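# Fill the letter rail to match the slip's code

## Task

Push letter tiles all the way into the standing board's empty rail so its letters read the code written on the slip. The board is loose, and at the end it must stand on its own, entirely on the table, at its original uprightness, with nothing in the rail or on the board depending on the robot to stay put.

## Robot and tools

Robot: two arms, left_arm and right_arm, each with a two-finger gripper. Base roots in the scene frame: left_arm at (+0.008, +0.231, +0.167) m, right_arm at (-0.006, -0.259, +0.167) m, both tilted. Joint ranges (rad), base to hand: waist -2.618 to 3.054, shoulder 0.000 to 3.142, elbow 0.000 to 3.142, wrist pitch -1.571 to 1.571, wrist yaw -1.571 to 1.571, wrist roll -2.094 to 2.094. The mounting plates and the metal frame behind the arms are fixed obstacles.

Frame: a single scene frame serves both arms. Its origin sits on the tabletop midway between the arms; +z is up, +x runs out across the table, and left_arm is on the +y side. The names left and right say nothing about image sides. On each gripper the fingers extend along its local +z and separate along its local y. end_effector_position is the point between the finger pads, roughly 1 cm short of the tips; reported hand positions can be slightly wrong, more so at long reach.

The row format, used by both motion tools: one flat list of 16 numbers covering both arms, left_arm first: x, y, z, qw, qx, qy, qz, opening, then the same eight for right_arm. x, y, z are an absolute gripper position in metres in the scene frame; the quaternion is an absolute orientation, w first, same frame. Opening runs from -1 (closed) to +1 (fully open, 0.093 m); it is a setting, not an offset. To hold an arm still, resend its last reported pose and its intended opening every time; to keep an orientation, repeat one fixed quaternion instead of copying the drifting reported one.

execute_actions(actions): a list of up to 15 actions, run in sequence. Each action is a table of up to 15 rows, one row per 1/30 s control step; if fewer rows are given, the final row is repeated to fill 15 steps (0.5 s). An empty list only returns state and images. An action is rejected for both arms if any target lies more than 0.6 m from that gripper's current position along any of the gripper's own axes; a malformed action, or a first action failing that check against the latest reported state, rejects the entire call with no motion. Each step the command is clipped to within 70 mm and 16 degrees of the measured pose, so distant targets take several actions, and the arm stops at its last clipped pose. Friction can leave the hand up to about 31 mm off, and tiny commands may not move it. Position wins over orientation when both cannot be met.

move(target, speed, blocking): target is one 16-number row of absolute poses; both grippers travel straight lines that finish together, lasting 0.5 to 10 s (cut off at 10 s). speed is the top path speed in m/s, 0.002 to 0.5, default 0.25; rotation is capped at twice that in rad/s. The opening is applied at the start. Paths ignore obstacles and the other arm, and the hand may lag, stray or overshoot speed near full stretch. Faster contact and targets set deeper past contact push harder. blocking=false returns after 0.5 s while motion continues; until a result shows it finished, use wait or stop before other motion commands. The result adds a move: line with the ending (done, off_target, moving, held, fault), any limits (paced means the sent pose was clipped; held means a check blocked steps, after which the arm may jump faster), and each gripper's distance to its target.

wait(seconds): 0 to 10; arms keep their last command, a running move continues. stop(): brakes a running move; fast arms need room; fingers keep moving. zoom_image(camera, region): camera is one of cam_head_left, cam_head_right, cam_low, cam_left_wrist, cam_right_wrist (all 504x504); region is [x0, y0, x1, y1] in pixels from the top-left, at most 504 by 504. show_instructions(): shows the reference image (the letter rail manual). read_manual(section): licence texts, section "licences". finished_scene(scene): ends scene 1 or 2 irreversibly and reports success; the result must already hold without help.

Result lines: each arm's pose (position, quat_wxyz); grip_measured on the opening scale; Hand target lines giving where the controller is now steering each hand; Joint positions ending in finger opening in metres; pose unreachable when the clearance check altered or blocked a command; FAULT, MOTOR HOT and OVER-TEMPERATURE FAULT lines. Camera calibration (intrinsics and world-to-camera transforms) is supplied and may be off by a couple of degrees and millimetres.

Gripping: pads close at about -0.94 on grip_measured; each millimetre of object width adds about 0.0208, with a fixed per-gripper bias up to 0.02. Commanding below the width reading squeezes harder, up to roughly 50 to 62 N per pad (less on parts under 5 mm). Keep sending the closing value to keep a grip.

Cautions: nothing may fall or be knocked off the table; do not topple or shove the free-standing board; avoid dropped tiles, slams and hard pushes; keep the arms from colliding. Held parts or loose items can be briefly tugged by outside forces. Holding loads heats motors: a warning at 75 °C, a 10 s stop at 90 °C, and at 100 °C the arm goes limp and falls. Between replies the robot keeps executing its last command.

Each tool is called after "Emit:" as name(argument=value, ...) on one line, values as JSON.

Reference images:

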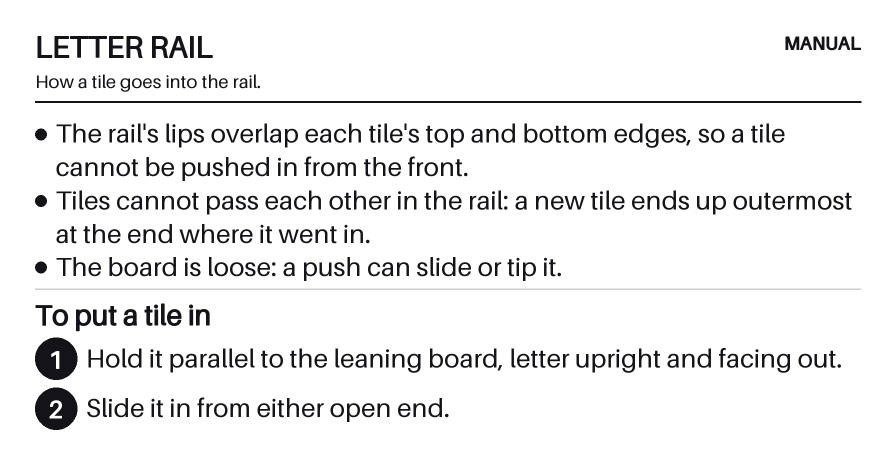

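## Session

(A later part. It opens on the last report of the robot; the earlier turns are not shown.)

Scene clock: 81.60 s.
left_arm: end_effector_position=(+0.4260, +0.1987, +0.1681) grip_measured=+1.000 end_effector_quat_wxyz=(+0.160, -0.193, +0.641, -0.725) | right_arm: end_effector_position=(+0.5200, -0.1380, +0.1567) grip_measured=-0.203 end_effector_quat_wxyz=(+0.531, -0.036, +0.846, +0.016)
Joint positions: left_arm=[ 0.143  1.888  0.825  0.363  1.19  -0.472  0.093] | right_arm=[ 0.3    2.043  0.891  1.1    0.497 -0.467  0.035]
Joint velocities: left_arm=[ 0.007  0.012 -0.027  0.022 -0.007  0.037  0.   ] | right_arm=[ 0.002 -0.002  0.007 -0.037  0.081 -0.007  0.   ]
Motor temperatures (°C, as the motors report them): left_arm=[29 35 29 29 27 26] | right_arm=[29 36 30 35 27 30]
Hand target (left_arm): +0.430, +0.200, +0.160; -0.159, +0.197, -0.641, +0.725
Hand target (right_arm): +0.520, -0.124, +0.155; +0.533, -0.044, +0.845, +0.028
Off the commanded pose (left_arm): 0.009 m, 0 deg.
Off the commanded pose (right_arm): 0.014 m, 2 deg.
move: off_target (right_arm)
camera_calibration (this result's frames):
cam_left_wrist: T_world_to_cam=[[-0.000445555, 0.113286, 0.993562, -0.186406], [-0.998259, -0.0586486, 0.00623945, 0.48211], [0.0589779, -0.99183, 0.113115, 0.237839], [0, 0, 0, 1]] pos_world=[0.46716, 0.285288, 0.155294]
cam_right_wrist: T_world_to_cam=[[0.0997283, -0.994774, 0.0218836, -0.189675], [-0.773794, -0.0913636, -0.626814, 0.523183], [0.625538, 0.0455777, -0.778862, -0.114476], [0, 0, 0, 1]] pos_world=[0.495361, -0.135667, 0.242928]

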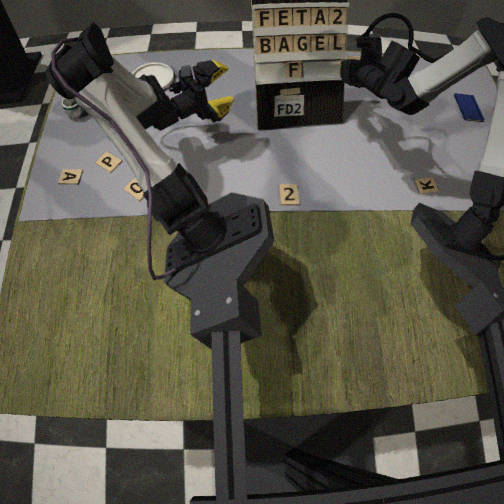

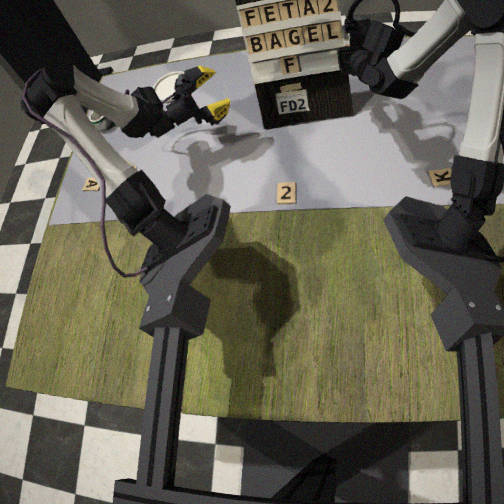

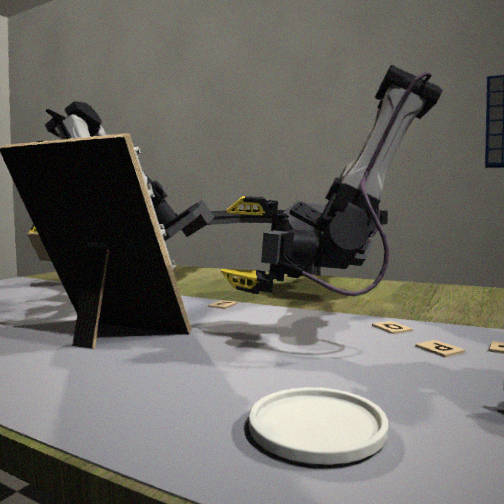

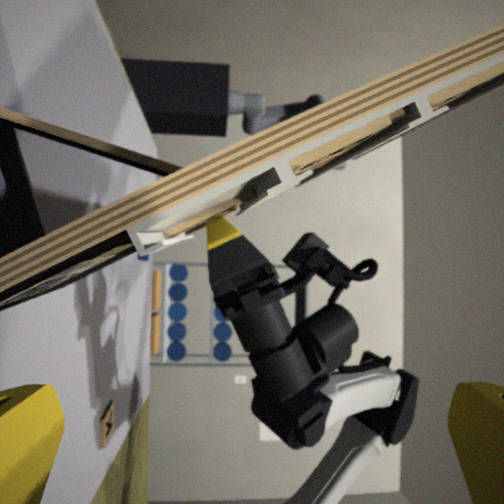

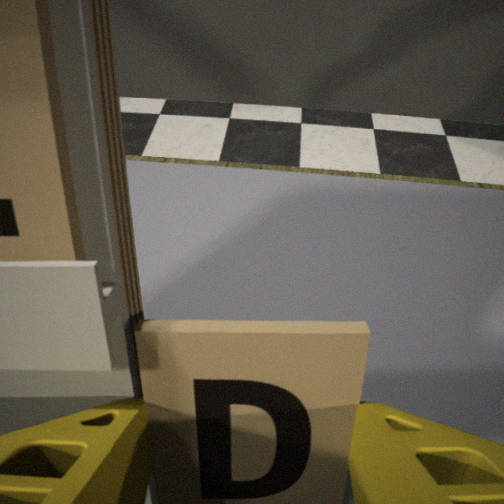

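Emit:
move(target=[0.43,0.2,0.16,0.159,-0.197,0.641,-0.725,1,0.516,-0.158,0.154,0.533,-0.044,0.845,0.028,-0.25], speed=0.03)

Emit:
move(target=[0.43,0.2,0.16,0.159,-0.197,0.641,-0.725,1,0.515,-0.135,0.154,0.533,-0.044,0.845,0.028,-0.25], speed=0.02)

Emit:
zoom_image(camera="cam_left_wrist", region=[140,180,280,270])

Scene clock: 83.10 s.
left_arm: end_effector_position=(+0.4260, +0.1987, +0.1681) grip_measured=+1.000 end_effector_quat_wxyz=(+0.160, -0.193, +0.641, -0.725) | right_arm: end_effector_position=(+0.5194, -0.1530, +0.1572) grip_measured=-0.203 end_effector_quat_wxyz=(+0.537, -0.040, +0.842, +0.027)
Joint positions: left_arm=[ 0.143  1.888  0.825  0.363  1.19  -0.472  0.093] | right_arm=[ 0.258  1.999  0.852  1.1    0.426 -0.467  0.035]
Joint velocities: left_arm=[ 0.002 -0.007  0.007  0.037 -0.007 -0.051  0.   ] | right_arm=[ 0.007 -0.007  0.002 -0.037 -0.007 -0.007 -0.001]
Motor temperatures (°C, as the motors report them): left_arm=[29 35 29 30 27 26] | right_arm=[29 36 30 35 27 30]
Hand target (left_arm): +0.430, +0.200, +0.160; -0.159, +0.197, -0.641, +0.725
Hand target (right_arm): +0.516, -0.158, +0.154; +0.533, -0.044, +0.845, +0.028
Off the commanded pose (left_arm): 0.009 m, 0 deg.
Off the commanded pose (right_arm): 0.007 m, 1 deg.
move: done
camera_calibration (this result's frames):
cam_left_wrist: T_world_to_cam=[[-0.000445555, 0.113286, 0.993562, -0.186406], [-0.998259, -0.0586486, 0.00623945, 0.48211], [0.0589779, -0.99183, 0.113115, 0.237839], [0, 0, 0, 1]] pos_world=[0.46716, 0.285288, 0.155294]
cam_right_wrist: T_world_to_cam=[[0.119097, -0.992847, 0.0083644, -0.212211], [-0.762769, -0.0968844, -0.639372, 0.517072], [0.635609, 0.0697672, -0.768852, -0.116186], [0, 0, 0, 1]] pos_world=[0.493529, -0.152491, 0.243047]

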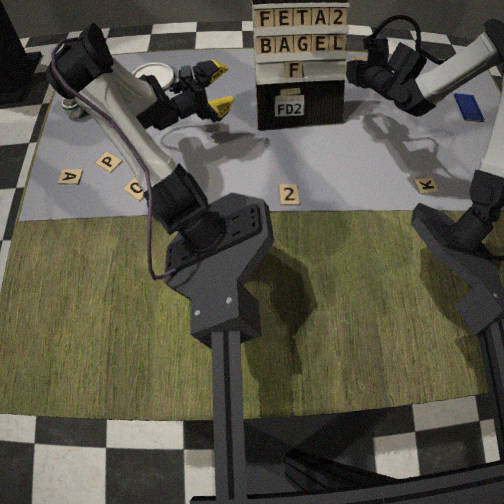

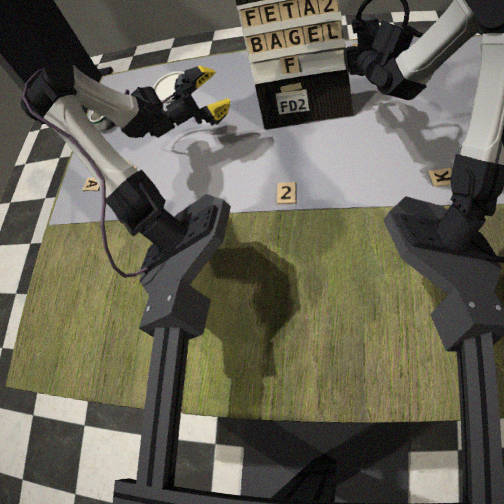

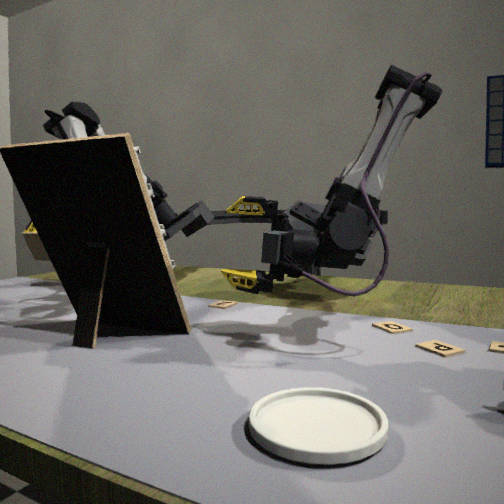

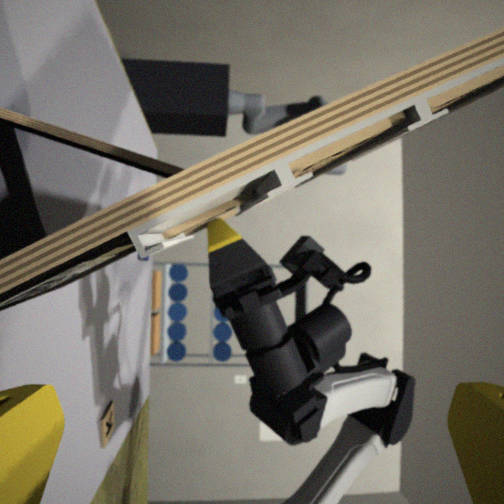

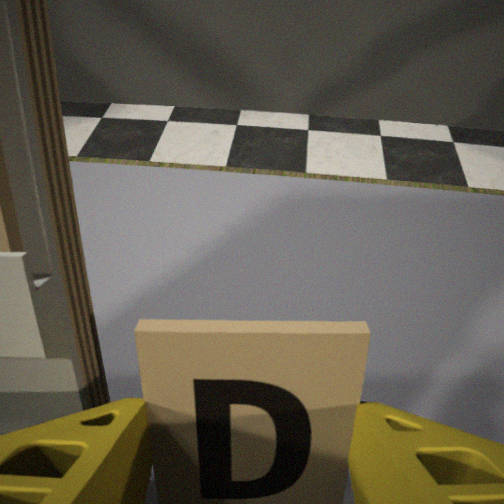

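Scene clock: 84.30 s.
left_arm: end_effector_position=(+0.4260, +0.1987, +0.1681) grip_measured=+1.000 end_effector_quat_wxyz=(+0.160, -0.193, +0.641, -0.725) | right_arm: end_effector_position=(+0.5134, -0.1408, +0.1549) grip_measured=-0.203 end_effector_quat_wxyz=(+0.532, -0.046, +0.845, +0.027)
Joint positions: left_arm=[ 0.143  1.888  0.825  0.363  1.19  -0.472  0.093] | right_arm=[ 0.286  2.02   0.852  1.104  0.456 -0.467  0.035]
Joint velocities: left_arm=[-0.007  0.007 -0.002  0.051 -0.007 -0.022  0.   ] | right_arm=[-0.002 -0.002  0.007 -0.022  0.022 -0.037  0.   ]
Motor temperatures (°C, as the motors report them): left_arm=[29 35 29 30 27 26] | right_arm=[29 36 30 35 27 30]
Hand target (left_arm): +0.430, +0.200, +0.160; -0.159, +0.197, -0.641, +0.725
Hand target (right_arm): +0.515, -0.135, +0.154; +0.533, -0.044, +0.845, +0.028
Off the commanded pose (left_arm): 0.009 m, 0 deg.
Off the commanded pose (right_arm): 0.006 m, 0 deg.
move: done
camera_calibration (this result's frames):
cam_left_wrist: T_world_to_cam=[[-0.000445555, 0.113286, 0.993562, -0.186406], [-0.998259, -0.0586486, 0.00623945, 0.48211], [0.0589779, -0.99183, 0.113115, 0.237839], [0, 0, 0, 1]] pos_world=[0.46716, 0.285288, 0.155294]
cam_right_wrist: T_world_to_cam=[[0.128, -0.991681, 0.0136042, -0.204549], [-0.7702, -0.108036, -0.628586, 0.512786], [0.624826, 0.0699813, -0.777621, -0.107998], [0, 0, 0, 1]] pos_world=[0.48861, -0.139891, 0.241131]

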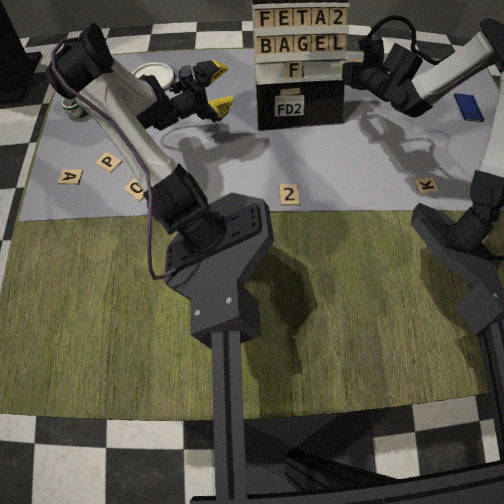

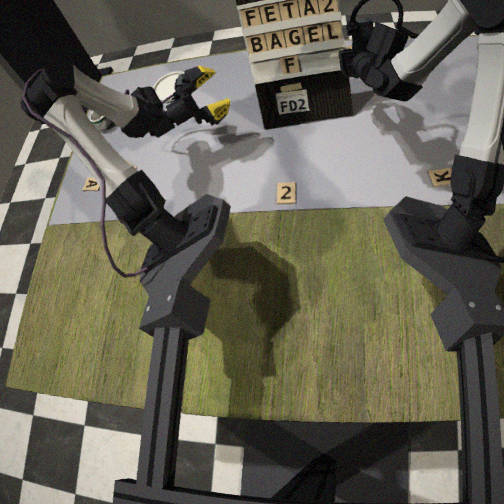

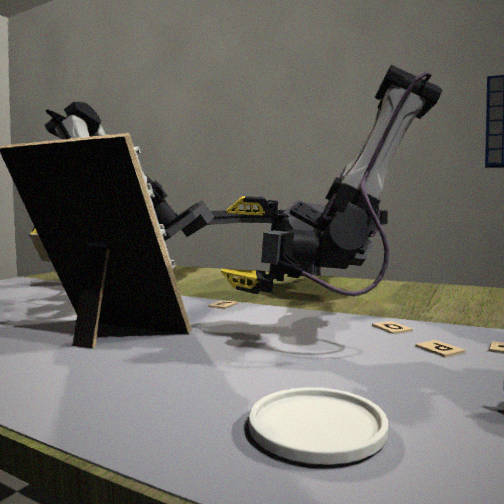

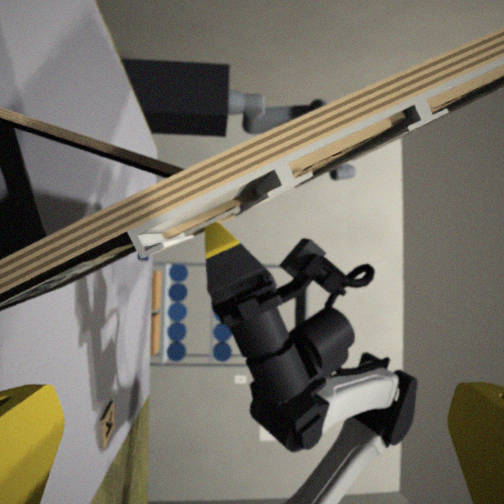

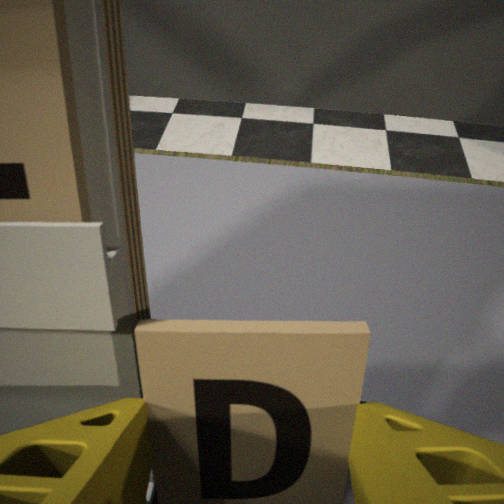

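Region (140, 180, 280, 270) of cam_left_wrist's 504x504 image, scaled by 3.600, with more detail than that image has; it fills the top 324 rows of this view, and the rest is white.

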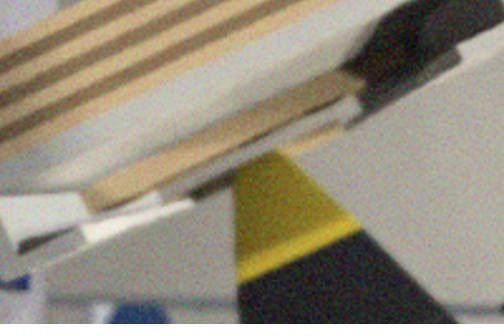

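Emit:
execute_actions(actions=[[[0.43,0.2,0.16,0.159,-0.197,0.641,-0.725,1,0.522,-0.14,0.168,0.533,-0.044,0.845,0.028,-0.25],[0.43,0.2,0.16,0.159,-0.197,0.641,-0.725,1,0.522,-0.14,0.168,0.533,-0.044,0.845,0.028,-0.25],[0.43,0.2,0.16,0.159,-0.197,0.641,-0.725,1,0.513,-0.139,0.148,0.533,-0.044,0.845,0.028,-0.25],[0.43,0.2,0.16,0.159,-0.197,0.641,-0.725,1,0.513,-0.139,0.148,0.533,-0.044,0.845,0.028,-0.25],[0.43,0.2,0.16,0.159,-0.197,0.641,-0.725,1,0.520,-0.138,0.164,0.533,-0.044,0.845,0.028,-0.25],[0.43,0.2,0.16,0.159,-0.197,0.641,-0.725,1,0.520,-0.137,0.164,0.533,-0.044,0.845,0.028,-0.25],[0.43,0.2,0.16,0.159,-0.197,0.641,-0.725,1,0.5175,-0.134,0.158,0.533,-0.044,0.845,0.028,-0.25]]])

Emit:
zoom_image(camera="cam_left_wrist", region=[140,180,280,270])

Scene clock: 85.00 s.
left_arm: end_effector_position=(+0.4260, +0.1987, +0.1681) grip_measured=+1.000 end_effector_quat_wxyz=(+0.160, -0.193, +0.641, -0.725) | right_arm: end_effector_position=(+0.5163, -0.1399, +0.1587) grip_measured=-0.203 end_effector_quat_wxyz=(+0.533, -0.044, +0.845, +0.026)
Joint positions: left_arm=[ 0.143  1.888  0.825  0.363  1.19  -0.472  0.093] | right_arm=[ 0.292  2.017  0.864  1.093  0.463 -0.467  0.035]
Joint velocities: left_arm=[-0.002 -0.017  0.002 -0.022 -0.007  0.037  0.   ] | right_arm=[-0.017 -0.002 -0.012 -0.037 -0.037 -0.022  0.   ]
Motor temperatures (°C, as the motors report them): left_arm=[29 35 29 30 27 26] | right_arm=[29 36 30 35 27 30]
Hand target (left_arm): +0.430, +0.200, +0.160; -0.159, +0.197, -0.641, +0.725
Hand target (right_arm): +0.517, -0.134, +0.158; +0.533, -0.044, +0.845, +0.028
Off the commanded pose (left_arm): 0.009 m, 0 deg.
Off the commanded pose (right_arm): 0.006 m, 0 deg.
camera_calibration (this result's frames):
cam_left_wrist: T_world_to_cam=[[-0.000445555, 0.113286, 0.993562, -0.186406], [-0.998259, -0.0586486, 0.00623945, 0.48211], [0.0589779, -0.99183, 0.113115, 0.237839], [0, 0, 0, 1]] pos_world=[0.46716, 0.285288, 0.155294]
cam_right_wrist: T_world_to_cam=[[0.124594, -0.992117, 0.0134101, -0.202341], [-0.768515, -0.105044, -0.63115, 0.517476], [0.627584, 0.068332, -0.775545, -0.108946], [0, 0, 0, 1]] pos_world=[0.491271, -0.138944, 0.244826]

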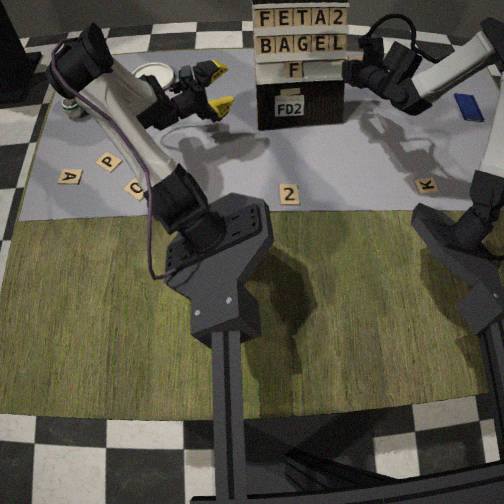

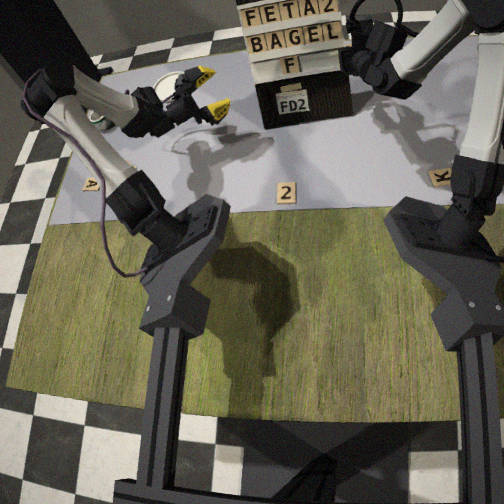

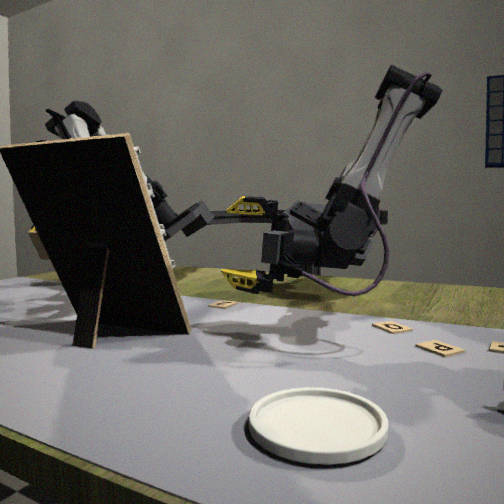

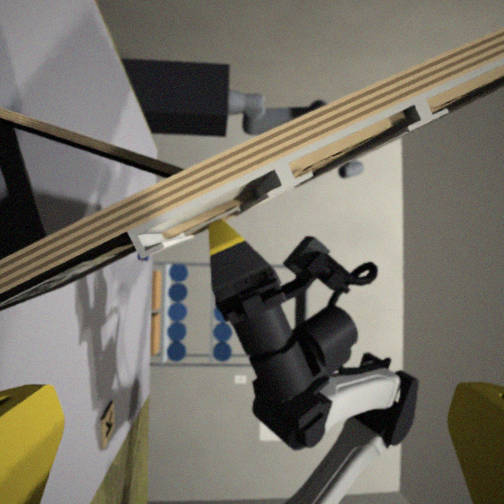

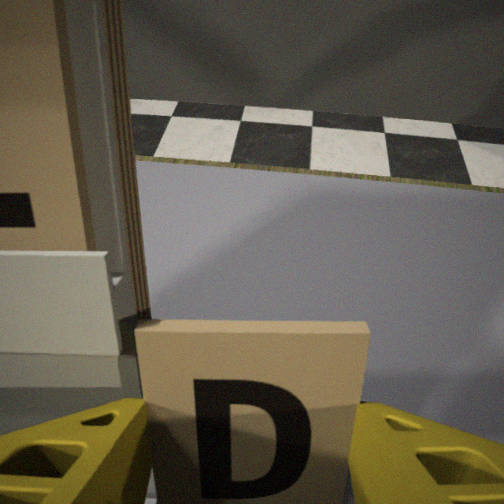

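Region (140, 180, 280, 270) of cam_left_wrist's 504x504 image, scaled by 3.600, with more detail than that image has; it fills the top 324 rows of this view, and the rest is white.

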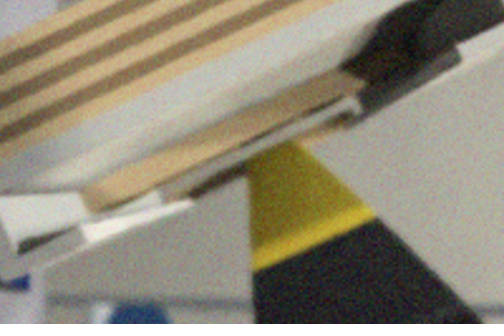

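Emit:
move(target=[0.43,0.2,0.16,0.159,-0.197,0.641,-0.725,1,0.520,-0.122,0.157,0.533,-0.044,0.845,0.028,-0.25], speed=0.015)

Emit:
zoom_image(camera="cam_left_wrist", region=[140,180,280,270])

Scene clock: 86.53 s.
left_arm: end_effector_position=(+0.4260, +0.1987, +0.1681) grip_measured=+1.000 end_effector_quat_wxyz=(+0.160, -0.193, +0.641, -0.725) | right_arm: end_effector_position=(+0.5190, -0.1286, +0.1593) grip_measured=-0.203 end_effector_quat_wxyz=(+0.534, -0.045, +0.844, +0.026)
Joint positions: left_arm=[ 0.143  1.888  0.825  0.363  1.19  -0.472  0.093] | right_arm=[ 0.314  2.049  0.896  1.093  0.484 -0.467  0.035]
Joint velocities: left_arm=[ 0.002  0.007 -0.012 -0.037 -0.007  0.037  0.   ] | right_arm=[-0.022  0.017 -0.007  0.051 -0.037  0.007  0.001]
Motor temperatures (°C, as the motors report them): left_arm=[29 35 29 30 27 26] | right_arm=[29 36 30 36 27 30]
Hand target (left_arm): +0.430, +0.200, +0.160; -0.159, +0.197, -0.641, +0.725
Hand target (right_arm): +0.520, -0.122, +0.157; +0.533, -0.044, +0.845, +0.028
Off the commanded pose (left_arm): 0.009 m, 0 deg.
Off the commanded pose (right_arm): 0.007 m, 0 deg.
move: done
camera_calibration (this result's frames):
cam_left_wrist: T_world_to_cam=[[-0.000445555, 0.113286, 0.993562, -0.186406], [-0.998259, -0.0586486, 0.00623945, 0.48211], [0.0589779, -0.99183, 0.113115, 0.237839], [0, 0, 0, 1]] pos_world=[0.46716, 0.285288, 0.155294]
cam_right_wrist: T_world_to_cam=[[0.125293, -0.992021, 0.0140018, -0.191965], [-0.767376, -0.105846, -0.6324, 0.520647], [0.628837, 0.0684909, -0.774515, -0.111727], [0, 0, 0, 1]] pos_world=[0.493842, -0.127672, 0.245411]

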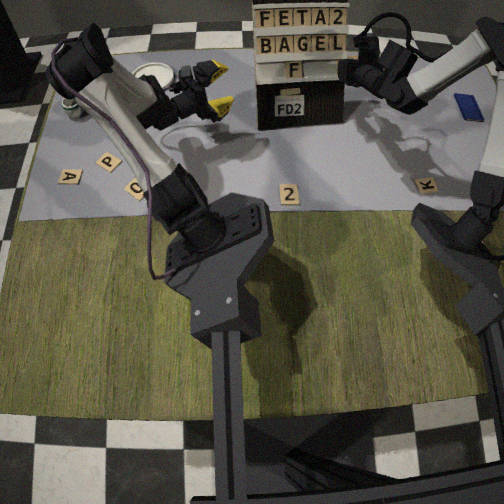

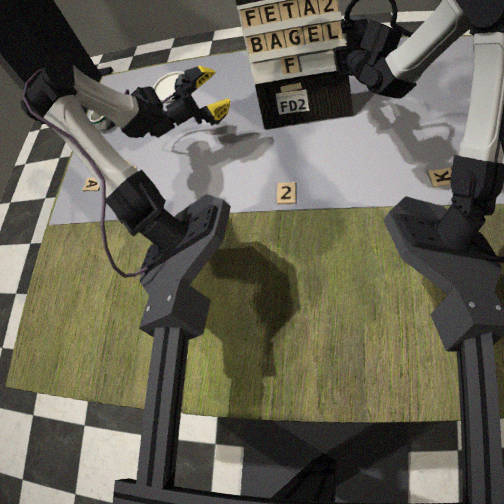

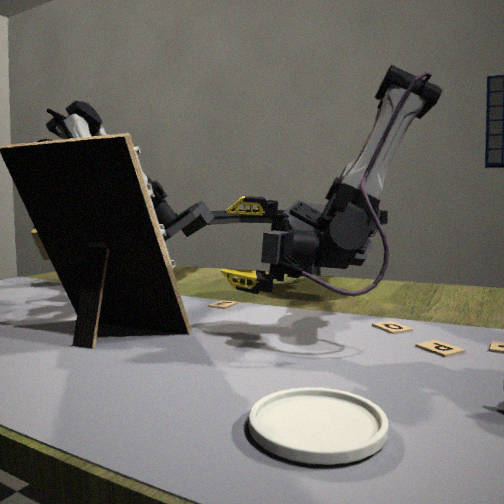

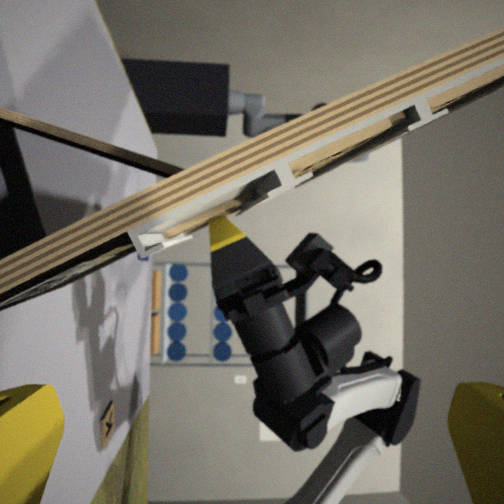

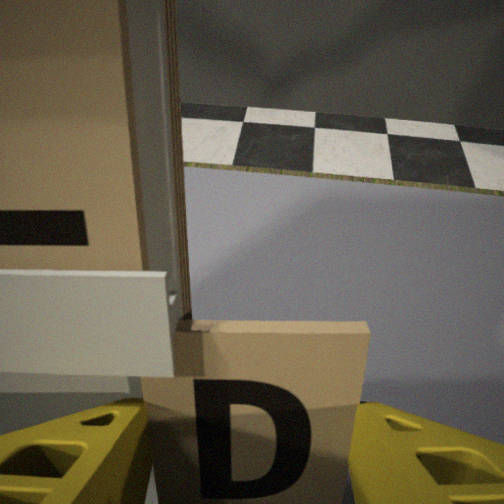

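Region (140, 180, 280, 270) of cam_left_wrist's 504x504 image, scaled by 3.600, with more detail than that image has; it fills the top 324 rows of this view, and the rest is white.

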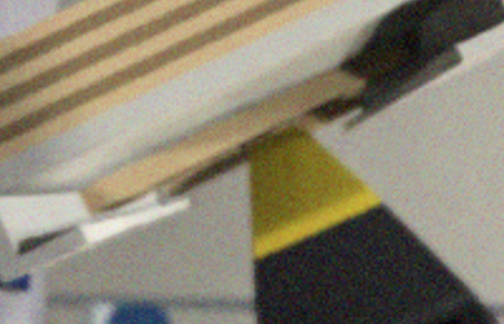

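In.

Emit:
move(target=[0.43,0.2,0.16,0.159,-0.197,0.641,-0.725,1,0.515,-0.095,0.155,0.533,-0.044,0.845,0.028,-0.25], speed=0.02)

Emit:
move(target=[0.43,0.2,0.16,0.159,-0.197,0.641,-0.725,1,0.505,-0.02,0.154,0.533,-0.044,0.845,0.028,0.12], speed=0.04)

Scene clock: 88.57 s.
left_arm: end_effector_position=(+0.4260, +0.1987, +0.1681) grip_measured=+1.000 end_effector_quat_wxyz=(+0.160, -0.193, +0.641, -0.725) | right_arm: end_effector_position=(+0.5144, -0.1014, +0.1567) grip_measured=-0.203 end_effector_quat_wxyz=(+0.532, -0.047, +0.845, +0.026)
Joint positions: left_arm=[ 0.143  1.888  0.825  0.363  1.19  -0.472  0.093] | right_arm=[ 0.368  2.121  0.936  1.119  0.537 -0.464  0.035]
Joint velocities: left_arm=[ 0.017  0.017 -0.012  0.022 -0.007  0.022  0.   ] | right_arm=[ 0.002 -0.012  0.007  0.022 -0.022 -0.095 -0.001]
Motor temperatures (°C, as the motors report them): left_arm=[29 35 29 30 27 26] | right_arm=[30 36 31 36 27 30]
Hand target (left_arm): +0.430, +0.200, +0.160; -0.159, +0.197, -0.641, +0.725
Hand target (right_arm): +0.515, -0.095, +0.155; +0.533, -0.044, +0.845, +0.028
Off the commanded pose (left_arm): 0.009 m, 0 deg.
Off the commanded pose (right_arm): 0.007 m, 0 deg.
move: done
camera_calibration (this result's frames):
cam_left_wrist: T_world_to_cam=[[-0.000445555, 0.113286, 0.993562, -0.186406], [-0.998259, -0.0586486, 0.00623945, 0.48211], [0.0589779, -0.99183, 0.113115, 0.237839], [0, 0, 0, 1]] pos_world=[0.46716, 0.285288, 0.155294]
cam_right_wrist: T_world_to_cam=[[0.129537, -0.991436, 0.016609, -0.166914], [-0.769167, -0.111039, -0.629327, 0.518272], [0.625782, 0.0687458, -0.776963, -0.110743], [0, 0, 0, 1]] pos_world=[0.48956, -0.100323, 0.242892]

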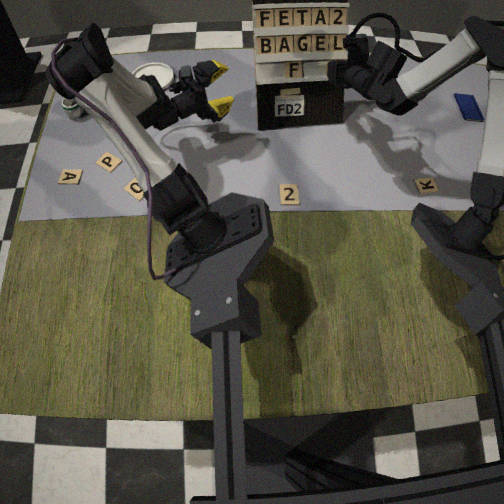

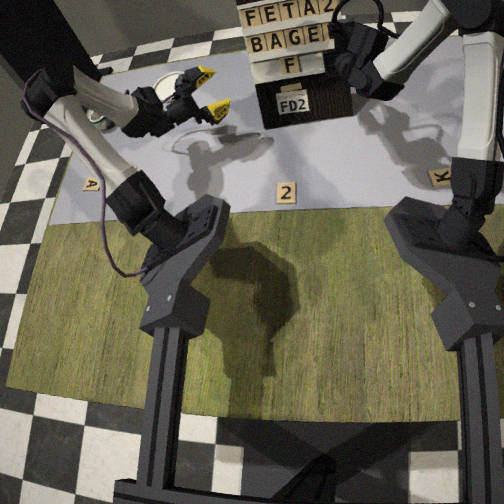

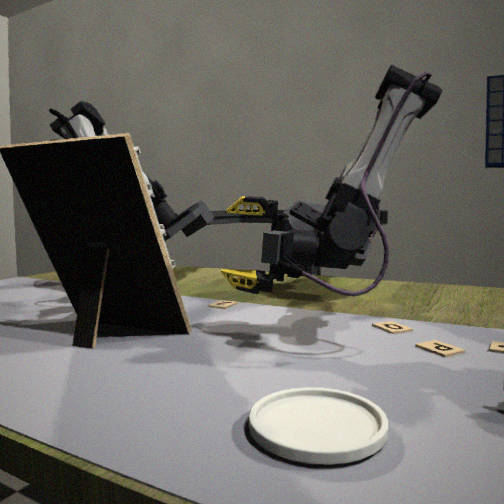

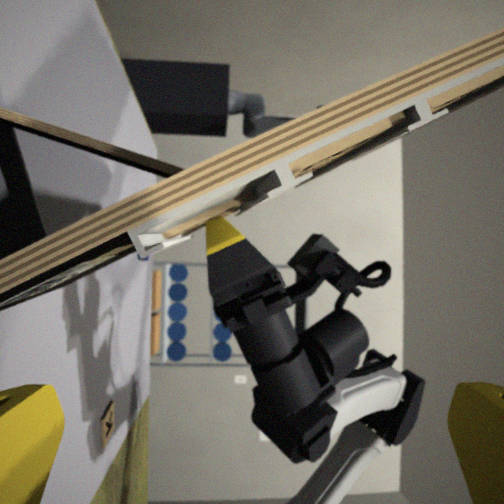

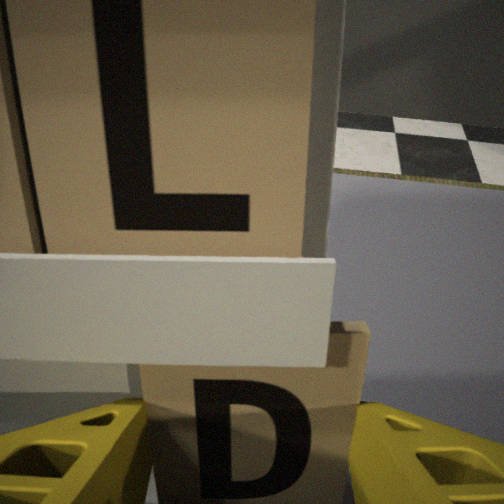

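Scene clock: 90.93 s.
left_arm: end_effector_position=(+0.4260, +0.1987, +0.1681) grip_measured=+1.000 end_effector_quat_wxyz=(+0.160, -0.193, +0.641, -0.725) | right_arm: end_effector_position=(+0.5067, -0.0325, +0.1578) grip_measured=+0.117 end_effector_quat_wxyz=(+0.534, -0.036, +0.845, +0.018)
Joint positions: left_arm=[ 0.143  1.888  0.825  0.363  1.19  -0.472  0.093] | right_arm=[ 0.507  2.317  1.101  1.159  0.698 -0.454  0.051]
Joint velocities: left_arm=[-0.007  0.007  0.012 -0.007 -0.037  0.007  0.   ] | right_arm=[-0.002 -0.012  0.007  0.051 -0.022 -0.081 -0.   ]
Motor temperatures (°C, as the motors report them): left_arm=[29 35 29 30 27 26] | right_arm=[30 36 31 36 27 30]
Hand target (left_arm): +0.430, +0.200, +0.160; -0.159, +0.197, -0.641, +0.725
Hand target (right_arm): +0.504, -0.020, +0.154; +0.533, -0.044, +0.845, +0.028
Off the commanded pose (left_arm): 0.009 m, 0 deg.
Off the commanded pose (right_arm): 0.013 m, 1 deg.
move: off_target (right_arm)
camera_calibration (this result's frames):
cam_left_wrist: T_world_to_cam=[[-0.000445555, 0.113286, 0.993562, -0.186406], [-0.998259, -0.0586486, 0.00623945, 0.48211], [0.0589779, -0.99183, 0.113115, 0.237839], [0, 0, 0, 1]] pos_world=[0.46716, 0.285288, 0.155294]
cam_right_wrist: T_world_to_cam=[[0.101815, -0.994619, 0.0191743, -0.0840323], [-0.770106, -0.0910043, -0.631392, 0.522104], [0.629739, 0.0495186, -0.775227, -0.112762], [0, 0, 0, 1]] pos_world=[0.481642, -0.0304826, 0.243848]

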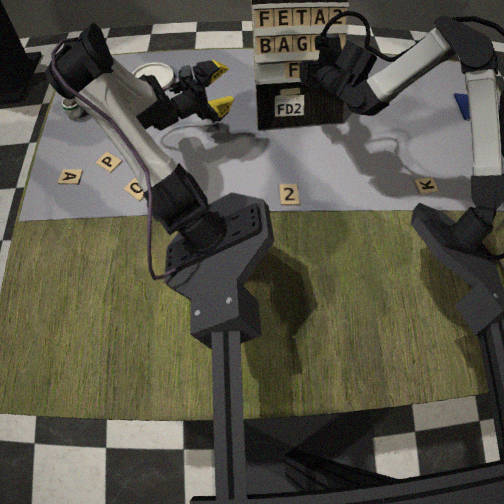

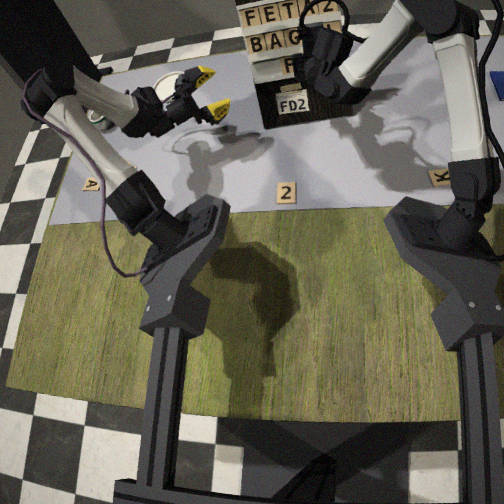

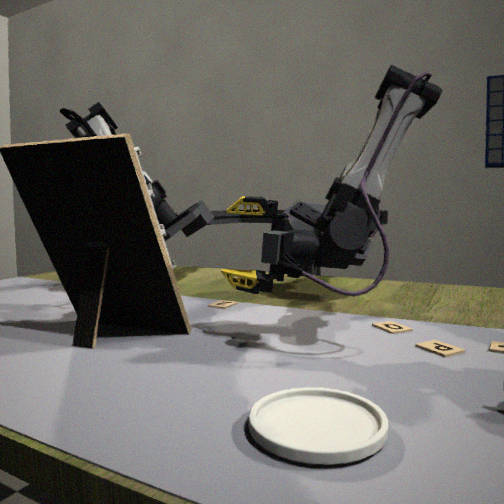

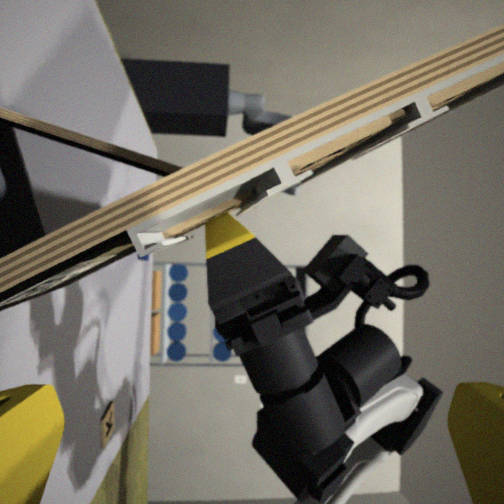

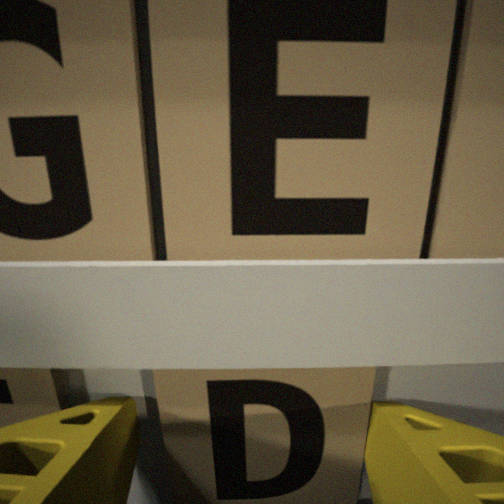

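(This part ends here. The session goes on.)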